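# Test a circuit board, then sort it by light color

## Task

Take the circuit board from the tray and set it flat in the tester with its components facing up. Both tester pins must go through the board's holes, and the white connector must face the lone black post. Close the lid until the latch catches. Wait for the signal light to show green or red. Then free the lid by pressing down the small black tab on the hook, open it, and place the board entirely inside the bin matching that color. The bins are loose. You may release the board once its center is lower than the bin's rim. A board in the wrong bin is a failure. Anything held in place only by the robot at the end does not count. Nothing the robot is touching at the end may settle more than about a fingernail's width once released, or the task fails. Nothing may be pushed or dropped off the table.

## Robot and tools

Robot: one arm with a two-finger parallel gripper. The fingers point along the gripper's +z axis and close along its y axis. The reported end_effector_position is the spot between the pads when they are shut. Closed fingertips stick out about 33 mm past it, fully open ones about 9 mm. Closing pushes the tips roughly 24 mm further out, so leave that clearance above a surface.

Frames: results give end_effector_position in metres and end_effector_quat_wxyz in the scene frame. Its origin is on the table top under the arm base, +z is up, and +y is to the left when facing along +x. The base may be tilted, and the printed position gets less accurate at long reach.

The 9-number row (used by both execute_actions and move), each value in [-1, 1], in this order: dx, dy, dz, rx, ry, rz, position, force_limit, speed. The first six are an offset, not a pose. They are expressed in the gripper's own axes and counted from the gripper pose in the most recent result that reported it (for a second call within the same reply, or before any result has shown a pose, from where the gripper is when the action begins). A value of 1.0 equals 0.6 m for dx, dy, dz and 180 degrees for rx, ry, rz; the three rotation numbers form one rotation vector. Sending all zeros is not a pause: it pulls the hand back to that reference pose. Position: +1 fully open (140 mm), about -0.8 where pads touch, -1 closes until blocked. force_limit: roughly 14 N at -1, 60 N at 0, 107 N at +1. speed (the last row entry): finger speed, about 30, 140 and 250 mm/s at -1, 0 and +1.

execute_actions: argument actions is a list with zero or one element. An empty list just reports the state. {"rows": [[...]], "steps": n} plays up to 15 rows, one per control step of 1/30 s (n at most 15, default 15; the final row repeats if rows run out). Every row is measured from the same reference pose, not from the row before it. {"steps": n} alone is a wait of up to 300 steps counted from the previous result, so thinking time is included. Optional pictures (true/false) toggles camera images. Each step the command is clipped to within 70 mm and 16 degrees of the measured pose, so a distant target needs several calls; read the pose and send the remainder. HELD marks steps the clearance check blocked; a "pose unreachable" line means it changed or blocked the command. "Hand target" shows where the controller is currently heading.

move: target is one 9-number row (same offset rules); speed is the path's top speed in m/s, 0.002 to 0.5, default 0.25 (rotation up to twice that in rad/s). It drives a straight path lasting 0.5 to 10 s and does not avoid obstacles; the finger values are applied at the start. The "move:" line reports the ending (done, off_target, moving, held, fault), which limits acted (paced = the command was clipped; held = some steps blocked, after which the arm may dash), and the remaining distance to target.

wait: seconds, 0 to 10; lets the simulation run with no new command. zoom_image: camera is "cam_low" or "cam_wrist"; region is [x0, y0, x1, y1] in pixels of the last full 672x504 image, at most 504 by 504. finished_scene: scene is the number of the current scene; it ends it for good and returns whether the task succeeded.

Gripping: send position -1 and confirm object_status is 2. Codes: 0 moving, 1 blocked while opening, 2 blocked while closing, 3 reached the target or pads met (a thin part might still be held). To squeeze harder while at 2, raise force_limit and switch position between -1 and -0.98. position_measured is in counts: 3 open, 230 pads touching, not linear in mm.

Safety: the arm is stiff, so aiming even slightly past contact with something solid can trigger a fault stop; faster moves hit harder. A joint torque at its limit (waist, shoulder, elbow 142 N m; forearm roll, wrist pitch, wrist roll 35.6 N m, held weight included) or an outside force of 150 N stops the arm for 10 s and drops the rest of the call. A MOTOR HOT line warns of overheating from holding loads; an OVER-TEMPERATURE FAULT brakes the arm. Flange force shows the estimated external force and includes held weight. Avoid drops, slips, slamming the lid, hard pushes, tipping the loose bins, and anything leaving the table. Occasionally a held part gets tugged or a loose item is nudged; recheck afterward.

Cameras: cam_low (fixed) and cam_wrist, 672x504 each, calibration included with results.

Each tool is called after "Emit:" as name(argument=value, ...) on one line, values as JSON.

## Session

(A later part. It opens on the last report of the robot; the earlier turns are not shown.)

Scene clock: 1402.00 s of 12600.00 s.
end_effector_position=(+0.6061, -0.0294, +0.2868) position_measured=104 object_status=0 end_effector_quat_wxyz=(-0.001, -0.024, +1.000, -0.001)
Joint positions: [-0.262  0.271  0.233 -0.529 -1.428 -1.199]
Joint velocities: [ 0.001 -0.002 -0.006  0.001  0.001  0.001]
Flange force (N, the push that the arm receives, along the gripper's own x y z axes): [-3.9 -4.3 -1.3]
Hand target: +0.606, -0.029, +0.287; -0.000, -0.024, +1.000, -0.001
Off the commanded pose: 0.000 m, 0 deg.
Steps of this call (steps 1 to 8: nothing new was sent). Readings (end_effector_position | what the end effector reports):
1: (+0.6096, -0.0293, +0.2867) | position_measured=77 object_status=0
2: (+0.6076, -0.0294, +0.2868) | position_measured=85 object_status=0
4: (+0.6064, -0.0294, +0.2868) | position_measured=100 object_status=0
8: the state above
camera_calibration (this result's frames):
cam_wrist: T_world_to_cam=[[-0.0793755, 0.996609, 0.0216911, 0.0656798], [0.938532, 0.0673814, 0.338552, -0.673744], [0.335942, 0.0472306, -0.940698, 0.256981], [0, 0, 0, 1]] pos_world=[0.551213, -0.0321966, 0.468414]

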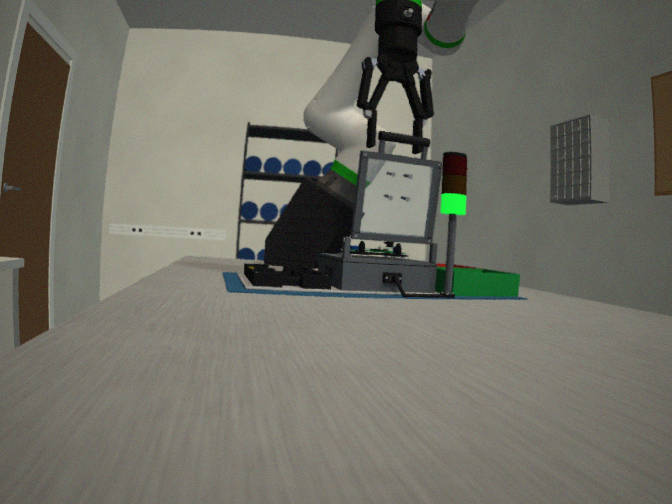

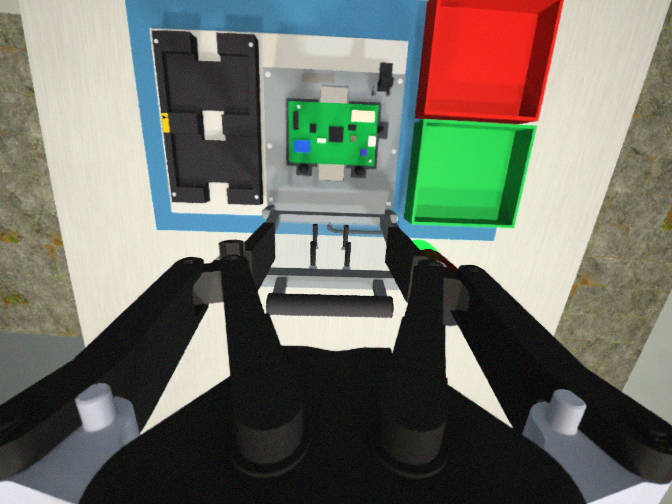

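Emit:
move(target=[0.146035, 0.002032, 0.269837, -0.000662, -0.000968, -0.500067, 0.0, 0, 0.5], speed=0.5)

Emit:
move(target=[0, 0, 0.04867, 0, 0, 0, 0.2, 0, 1], speed=0.09)

Emit:
execute_actions(actions=[{"rows": [[0,0,0,0,0,0,-1,-0.1,-0.6]], "steps": 12}])

Scene clock: 1524.13 s of 12600.00 s.
end_effector_position=(+0.5183, -0.0322, +0.1250) position_measured=129 object_status=3 end_effector_quat_wxyz=(-0.000, +0.724, -0.689, -0.001)
Joint positions: [-0.145  0.254 -0.176 -0.601 -1.038  0.493]
Joint velocities: [-0.004  0.001  0.001 -0.003  0.     0.006]
Flange force (N, the push that the arm receives, along the gripper's own x y z axes): [4.5 -2.7 0.3]
Hand target: +0.518, -0.032, +0.125; -0.000, +0.724, -0.689, -0.001
Off the commanded pose: 0.001 m, 0 deg.
After step 90, 117.00 s passed at rest.
move: done
camera_calibration (this result's frames):
cam_wrist: T_world_to_cam=[[-0.996431, -0.0806552, 0.0249, 0.505205], [-0.0674063, 0.93785, 0.340432, 0.0127978], [-0.0508101, 0.337539, -0.939939, 0.344103], [0, 0, 0, 1]] pos_world=[0.521748, -0.087403, 0.306499]

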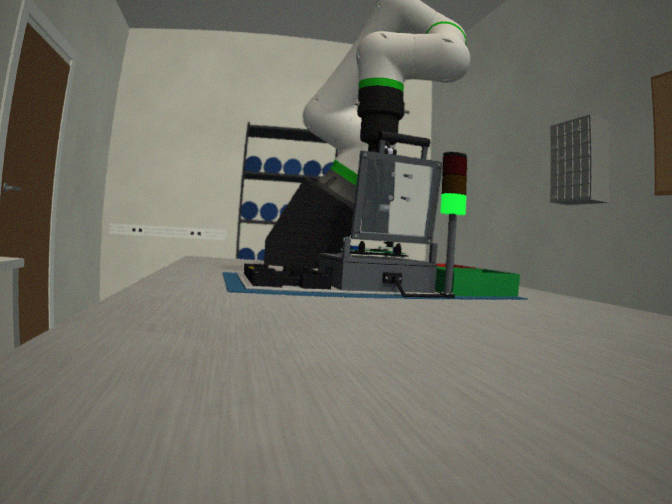

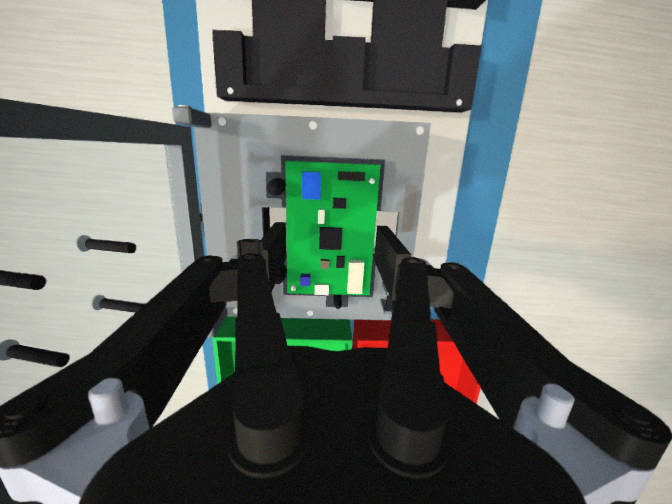

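Scene clock: 1524.90 s of 12600.00 s.
end_effector_position=(+0.5183, -0.0321, +0.0959) position_measured=104 object_status=3 end_effector_quat_wxyz=(-0.000, +0.724, -0.689, -0.001)
Joint positions: [-0.118  0.295 -0.187 -0.619 -0.98   0.504]
Joint velocities: [-0.001  0.001  0.001 -0.001  0.001  0.   ]
Flange force (N, the push that the arm receives, along the gripper's own x y z axes): [2.9 -4.6 0.8]
Hand target: +0.518, -0.032, +0.096; -0.000, +0.724, -0.689, -0.001
Off the commanded pose: 0.000 m, 0 deg.
move: done
camera_calibration (this result's frames):
cam_wrist: T_world_to_cam=[[-0.99642, -0.0808087, 0.0248535, 0.50593], [-0.0675628, 0.937814, 0.3405, 0.0226746], [-0.0508233, 0.337602, -0.939916, 0.316657], [0, 0, 0, 1]] pos_world=[0.521744, -0.0872849, 0.277336]

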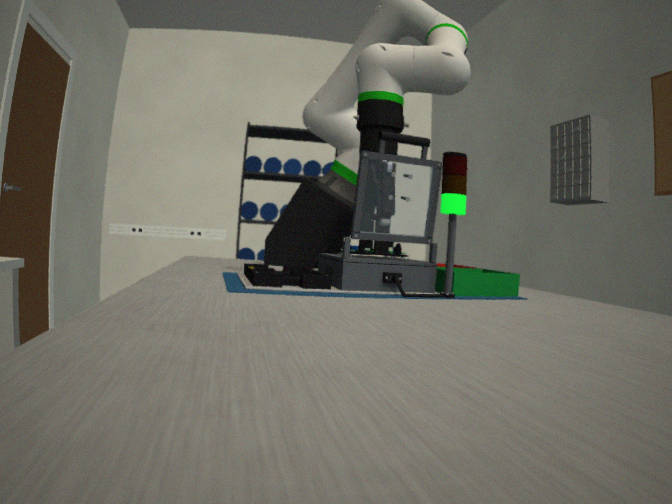

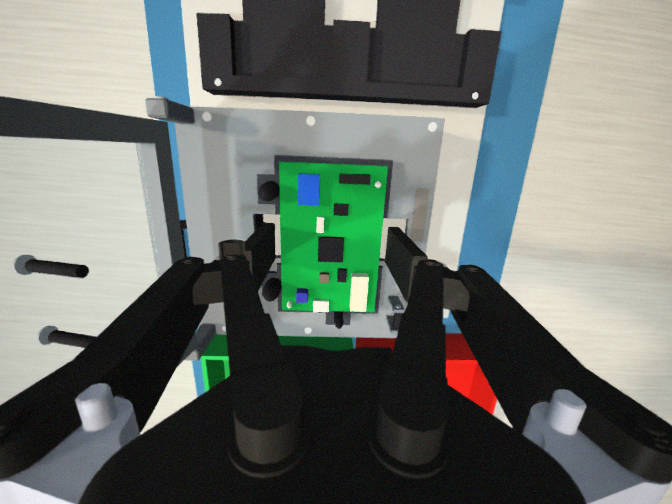

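Scene clock: 1525.30 s of 12600.00 s.
end_effector_position=(+0.5183, -0.0321, +0.0958) position_measured=125 object_status=0 end_effector_quat_wxyz=(-0.000, +0.724, -0.689, -0.001)
Joint positions: [-0.118  0.295 -0.187 -0.619 -0.98   0.504]
Joint velocities: [-0.     0.    -0.001 -0.003  0.     0.   ]
Flange force (N, the push that the arm receives, along the gripper's own x y z axes): [0.4 -3.1 -17.1]
Hand target: +0.518, -0.032, +0.096; -0.000, +0.724, -0.689, -0.001
Off the commanded pose: 0.000 m, 0 deg.
Steps of this call (steps 1 to 12: all 12 steps of this action). Readings (end_effector_position | what the end effector reports):
1: (+0.5183, -0.0321, +0.0958) | position_measured=104 object_status=0
2: (+0.5183, -0.0321, +0.0958) | position_measured=106 object_status=0
4: (+0.5183, -0.0321, +0.0958) | position_measured=114 object_status=0
8: (+0.5183, -0.0321, +0.0958) | position_measured=125 object_status=0
12: the state above
camera_calibration (this result's frames):
cam_wrist: T_world_to_cam=[[-0.996421, -0.0807988, 0.0248186, 0.505947], [-0.0675657, 0.937816, 0.340494, 0.0226854], [-0.0507868, 0.337598, -0.939919, 0.316623], [0, 0, 0, 1]] pos_world=[0.521749, -0.0872863, 0.277319]

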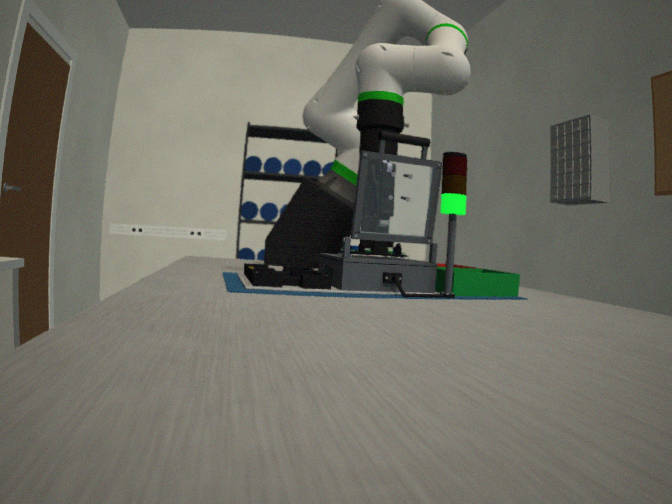

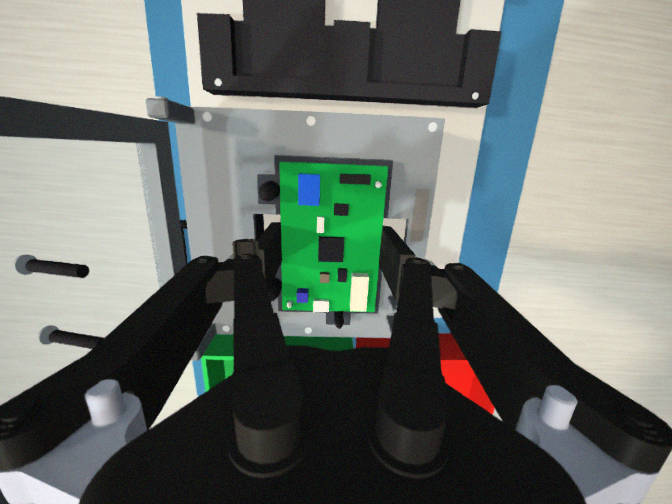

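Emit:
execute_actions(actions=[{"rows": [[0,0,-0.00033,0,0,0,-1,-0.1,-0.6],[0,0,-0.00083,0,0,0,-1,-0.1,-0.6],[0,0,-0.0015,0,0,0,-1,-0.1,-0.6],[0,0,-0.00233,0,0,0,-1,-0.1,-0.6],[0,0,-0.00333,0,0,0,-1,-0.1,-0.6],[0,0,-0.00433,0,0,0,-1,-0.1,-0.6],[0,0,-0.00533,0,0,0,-1,-0.1,-0.6],[0,0,-0.00633,0,0,0,-0.98,0.35,-0.6],[0,0,-0.00733,0,0,0,-0.98,0.35,-0.6],[0,0,-0.00833,0,0,0,-0.98,0.35,-0.6],[0,0,-0.00967,0,0,0,-0.98,0.35,-0.6],[0,0,-0.01133,0,0,0,-0.98,0.35,-0.6],[0,0,-0.01367,0,0,0,-0.98,0.35,-0.6],[0,0,-0.01667,0,0,0,-0.98,0.35,-0.6],[0,0,-0.02,0,0,0,-0.98,0.35,-0.6]], "steps": 15}], pictures=false)

Emit:
execute_actions(actions=[{"rows": [[0,0,-0.01167,0,0,0,-0.98,0.35,-0.6],[0,0,-0.01667,0,0,0,-0.98,0.35,-0.6],[0,0,-0.0225,0,0,0,-0.98,0.35,-0.6],[0,0,-0.02867,0,0,0,-0.98,0.35,-0.6],[0,0,-0.03467,0,0,0,-0.98,0.35,-0.6],[0,0,-0.04,0,0,0,-0.98,0.35,-0.6],[0,0,-0.0445,0,0,0,-0.98,0.35,-0.6],[0,0,-0.048,0,0,0,-0.98,0.35,-0.6],[0,0,-0.0505,0,0,0,-0.98,0.35,-0.6],[0,0,-0.052,0,0,0,-0.98,0.35,-0.6],[0,0,-0.05283,0,0,0,-0.98,0.35,-0.6]], "steps": 14}], pictures=false)

Emit:
move(target=[-0.325, -0.06833, 0.0333, 0, 0, 0, -0.98, 0.35, -0.6], speed=0.3)

Scene clock: 1546.23 s of 12600.00 s.
end_effector_position=(+0.5182, -0.0321, +0.1039) position_measured=127 object_status=2 end_effector_quat_wxyz=(-0.000, +0.724, -0.689, -0.001)
Joint positions: [-0.125  0.284 -0.184 -0.614 -0.996  0.501]
Joint velocities: [-0.042 -0.063  0.016  0.028 -0.081 -0.018]
Flange force (N, the push that the arm receives, along the gripper's own x y z axes): [4.6 -3.8 1.0]
Hand target: +0.518, -0.032, +0.108; -0.000, +0.724, -0.689, -0.000
Off the commanded pose: 0.004 m, 0 deg.
Steps of this call (steps 1 to 90: nothing new was sent; then 17.43 s passed at rest; steps 91 to 105: all 15 steps of this action). Readings (end_effector_position | what the end effector reports):
91: (+0.5183, -0.0321, +0.0959) | position_measured=125 object_status=2
92: (+0.5183, -0.0321, +0.0959) | position_measured=125 object_status=2
94: (+0.5182, -0.0321, +0.0963) | position_measured=125 object_status=2
98: (+0.5182, -0.0321, +0.0982) | position_measured=125 object_status=0
105: the state above

Scene clock: 1546.70 s of 12600.00 s.
end_effector_position=(+0.5182, -0.0323, +0.1351) position_measured=127 object_status=2 end_effector_quat_wxyz=(+0.000, +0.724, -0.690, -0.001)
Joint positions: [-0.155  0.24  -0.171 -0.595 -1.058  0.489]
Joint velocities: [-0.007 -0.01   0.005  0.004 -0.018 -0.003]
Flange force (N, the push that the arm receives, along the gripper's own x y z axes): [2.1 -4.4 -2.5]
Hand target: +0.518, -0.032, +0.136; +0.000, +0.724, -0.690, -0.001
Off the commanded pose: 0.001 m, 0 deg.
Steps of this call (steps 1 to 14: all 14 steps of this action). Readings (end_effector_position | what the end effector reports):
1: (+0.5182, -0.0322, +0.1055) | position_measured=127 object_status=2
2: (+0.5182, -0.0322, +0.1075) | position_measured=127 object_status=2
4: (+0.5182, -0.0322, +0.1127) | position_measured=127 object_status=2
8: (+0.5183, -0.0323, +0.1256) | position_measured=127 object_status=2
14: the state above

Scene clock: 1548.10 s of 12600.00 s.
end_effector_position=(+0.5503, +0.1649, +0.1164) position_measured=127 object_status=2 end_effector_quat_wxyz=(-0.001, +0.724, -0.689, -0.000)
Joint positions: [ 0.262  0.113 -0.144 -0.476 -0.985  0.001]
Joint velocities: [ 0.003  0.002  0.001  0.002  0.001 -0.003]
Flange force (N, the push that the arm receives, along the gripper's own x y z axes): [2.4 -3.6 0.0]
Hand target: +0.550, +0.165, +0.116; -0.001, +0.724, -0.689, -0.000
Off the commanded pose: 0.001 m, 0 deg.
move: done
camera_calibration (this result's frames):
cam_wrist: T_world_to_cam=[[-0.996461, -0.0806884, 0.0235699, 0.553353], [-0.0678473, 0.937544, 0.341186, -0.166745], [-0.0496276, 0.338379, -0.9397, 0.27026], [0, 0, 0, 1]] pos_world=[0.553494, 0.10953, 0.297812]

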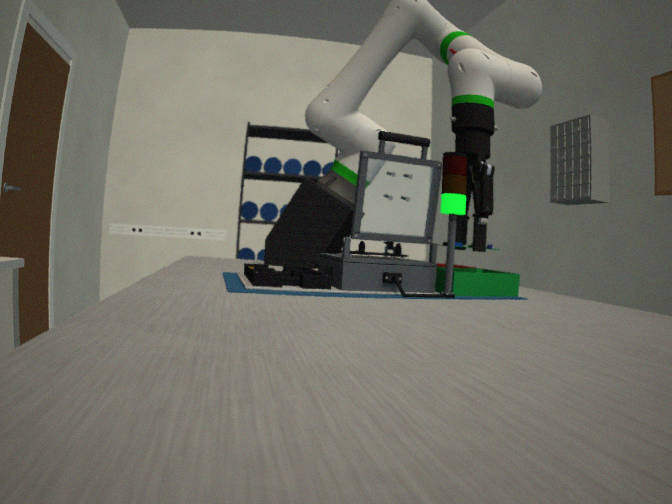

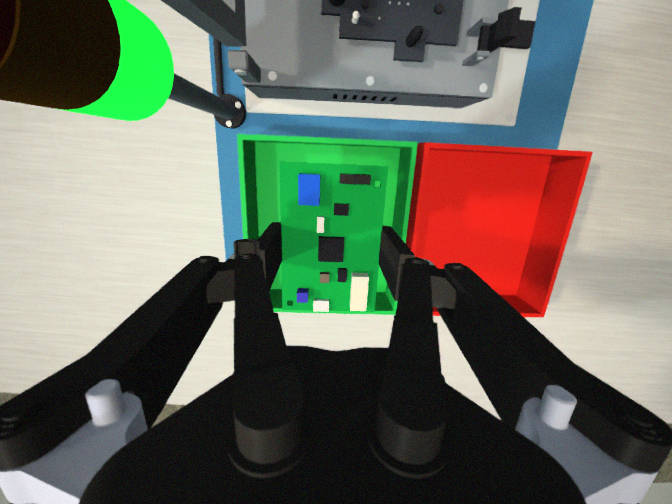

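Emit:
zoom_image(camera="cam_wrist", region=[220, 120, 440, 330])

Region (220, 120, 440, 330) of cam_wrist's 672x504 image, scaled by 2.291, with more detail than that image has; it fills the top 481 rows of this view, and the rest is white.

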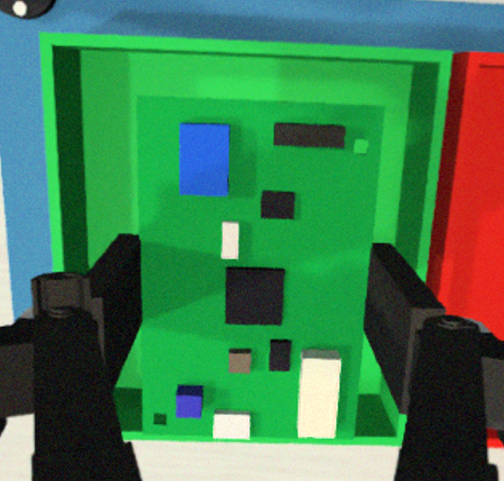

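Emit:
move(target=[-0.005, -0.005, 0.11733, 0, 0, 0, -0.98, 0.35, -0.6], speed=0.15)

Emit:
execute_actions(actions=[{"rows": [[0,0,0,0,0,0,0.12,0,-0.3]], "steps": 8}], pictures=false)

Emit:
move(target=[0, 0, -0.12, 0, 0, 0, 0.12, 0, -0.3], speed=0.2)

Scene clock: 1574.63 s of 12600.00 s.
end_effector_position=(+0.5531, +0.1684, +0.0460) position_measured=127 object_status=2 end_effector_quat_wxyz=(-0.001, +0.724, -0.689, -0.000)
Joint positions: [ 0.32   0.227 -0.152 -0.501 -0.851  0.012]
Joint velocities: [-0.     0.001  0.002  0.001  0.001  0.   ]
Flange force (N, the push that the arm receives, along the gripper's own x y z axes): [2.0 -3.6 3.4]
Hand target: +0.553, +0.168, +0.046; -0.001, +0.724, -0.689, -0.000
Off the commanded pose: 0.000 m, 0 deg.
After step 90, 22.67 s passed at rest.
move: done
camera_calibration (this result's frames):
cam_wrist: T_world_to_cam=[[-0.996436, -0.0809934, 0.0235736, 0.558095], [-0.0681215, 0.937444, 0.341406, -0.145668], [-0.0497505, 0.338583, -0.93962, 0.203111], [0, 0, 0, 1]] pos_world=[0.556287, 0.112987, 0.227423]

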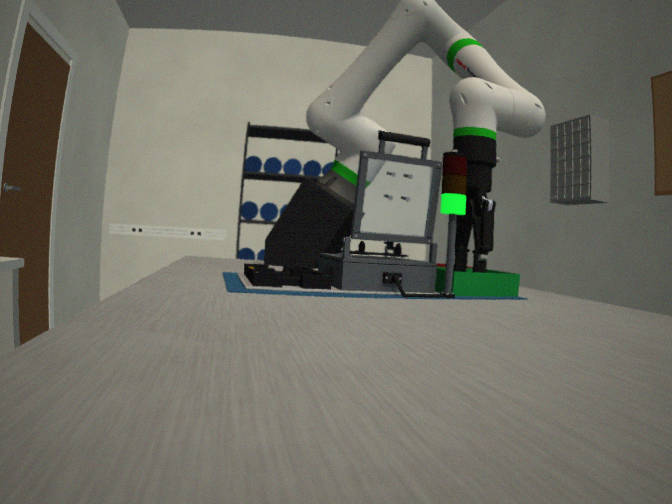

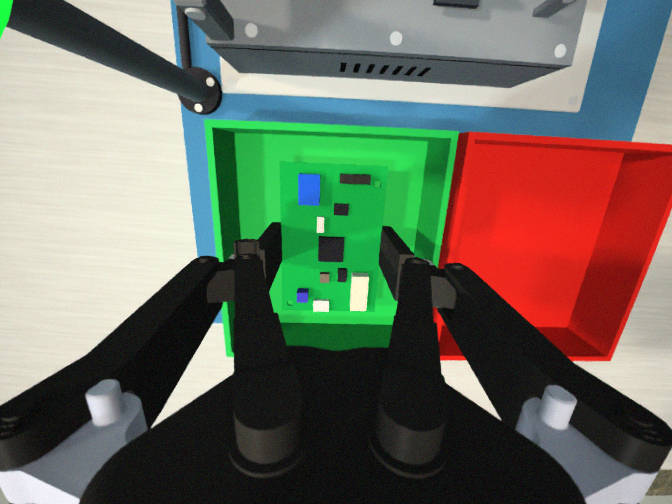

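Scene clock: 1574.90 s of 12600.00 s.
end_effector_position=(+0.5531, +0.1684, +0.0460) position_measured=114 object_status=0 end_effector_quat_wxyz=(-0.001, +0.724, -0.689, -0.000)
Joint positions: [ 0.32   0.227 -0.152 -0.501 -0.851  0.012]
Joint velocities: [ 0.001 -0.    -0.     0.    -0.     0.   ]
Flange force (N, the push that the arm receives, along the gripper's own x y z axes): [1.5 -3.4 -0.2]
Hand target: +0.553, +0.168, +0.046; -0.001, +0.724, -0.689, -0.000
Off the commanded pose: 0.000 m, 0 deg.
Steps of this call (steps 1 to 8: all 8 steps of this action). Readings (end_effector_position | what the end effector reports):
1: (+0.5531, +0.1684, +0.0460) | position_measured=127 object_status=0
2: (+0.5531, +0.1684, +0.0460) | position_measured=127 object_status=0
4: (+0.5531, +0.1684, +0.0460) | position_measured=114 object_status=0
8: the state above

Scene clock: 1575.97 s of 12600.00 s.
end_effector_position=(+0.5531, +0.1680, +0.1180) position_measured=114 object_status=3 end_effector_quat_wxyz=(-0.001, +0.724, -0.689, -0.000)
Joint positions: [ 0.265  0.115 -0.134 -0.472 -0.99  -0.007]
Joint velocities: [ 0.    -0.001 -0.    -0.001 -0.001 -0.   ]
Flange force (N, the push that the arm receives, along the gripper's own x y z axes): [-0.4 -1.7 -0.8]
Hand target: +0.553, +0.168, +0.118; -0.001, +0.724, -0.689, -0.000
Off the commanded pose: 0.000 m, 0 deg.
move: done
camera_calibration (this result's frames):
cam_wrist: T_world_to_cam=[[-0.996463, -0.080649, 0.0236003, 0.556373], [-0.0678004, 0.93755, 0.341179, -0.170046], [-0.0496422, 0.338372, -0.939702, 0.270841], [0, 0, 0, 1]] pos_world=[0.556321, 0.112653, 0.299396]

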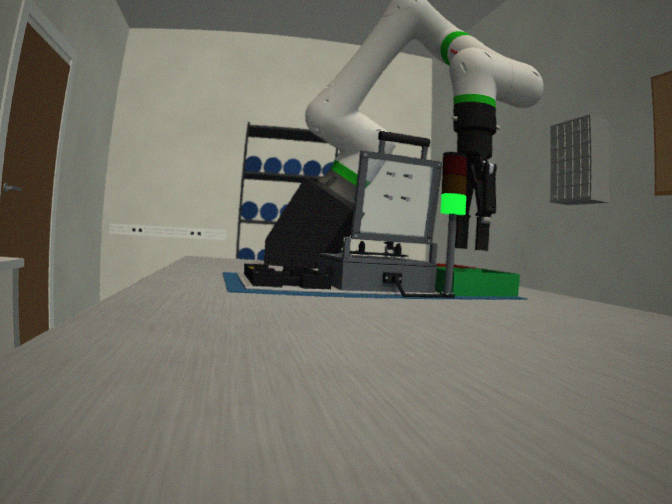

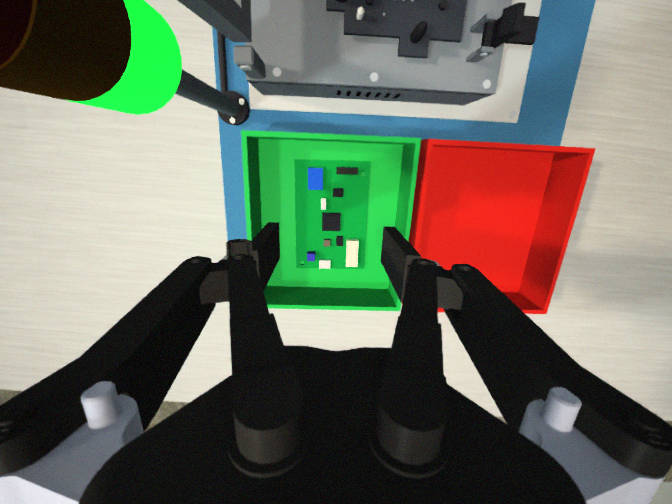

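The board lies flat inside the green bin, the light is green, the lid is open and the gripper is clear.

Emit:
finished_scene(scene=2)

The scene is finished: the task was done.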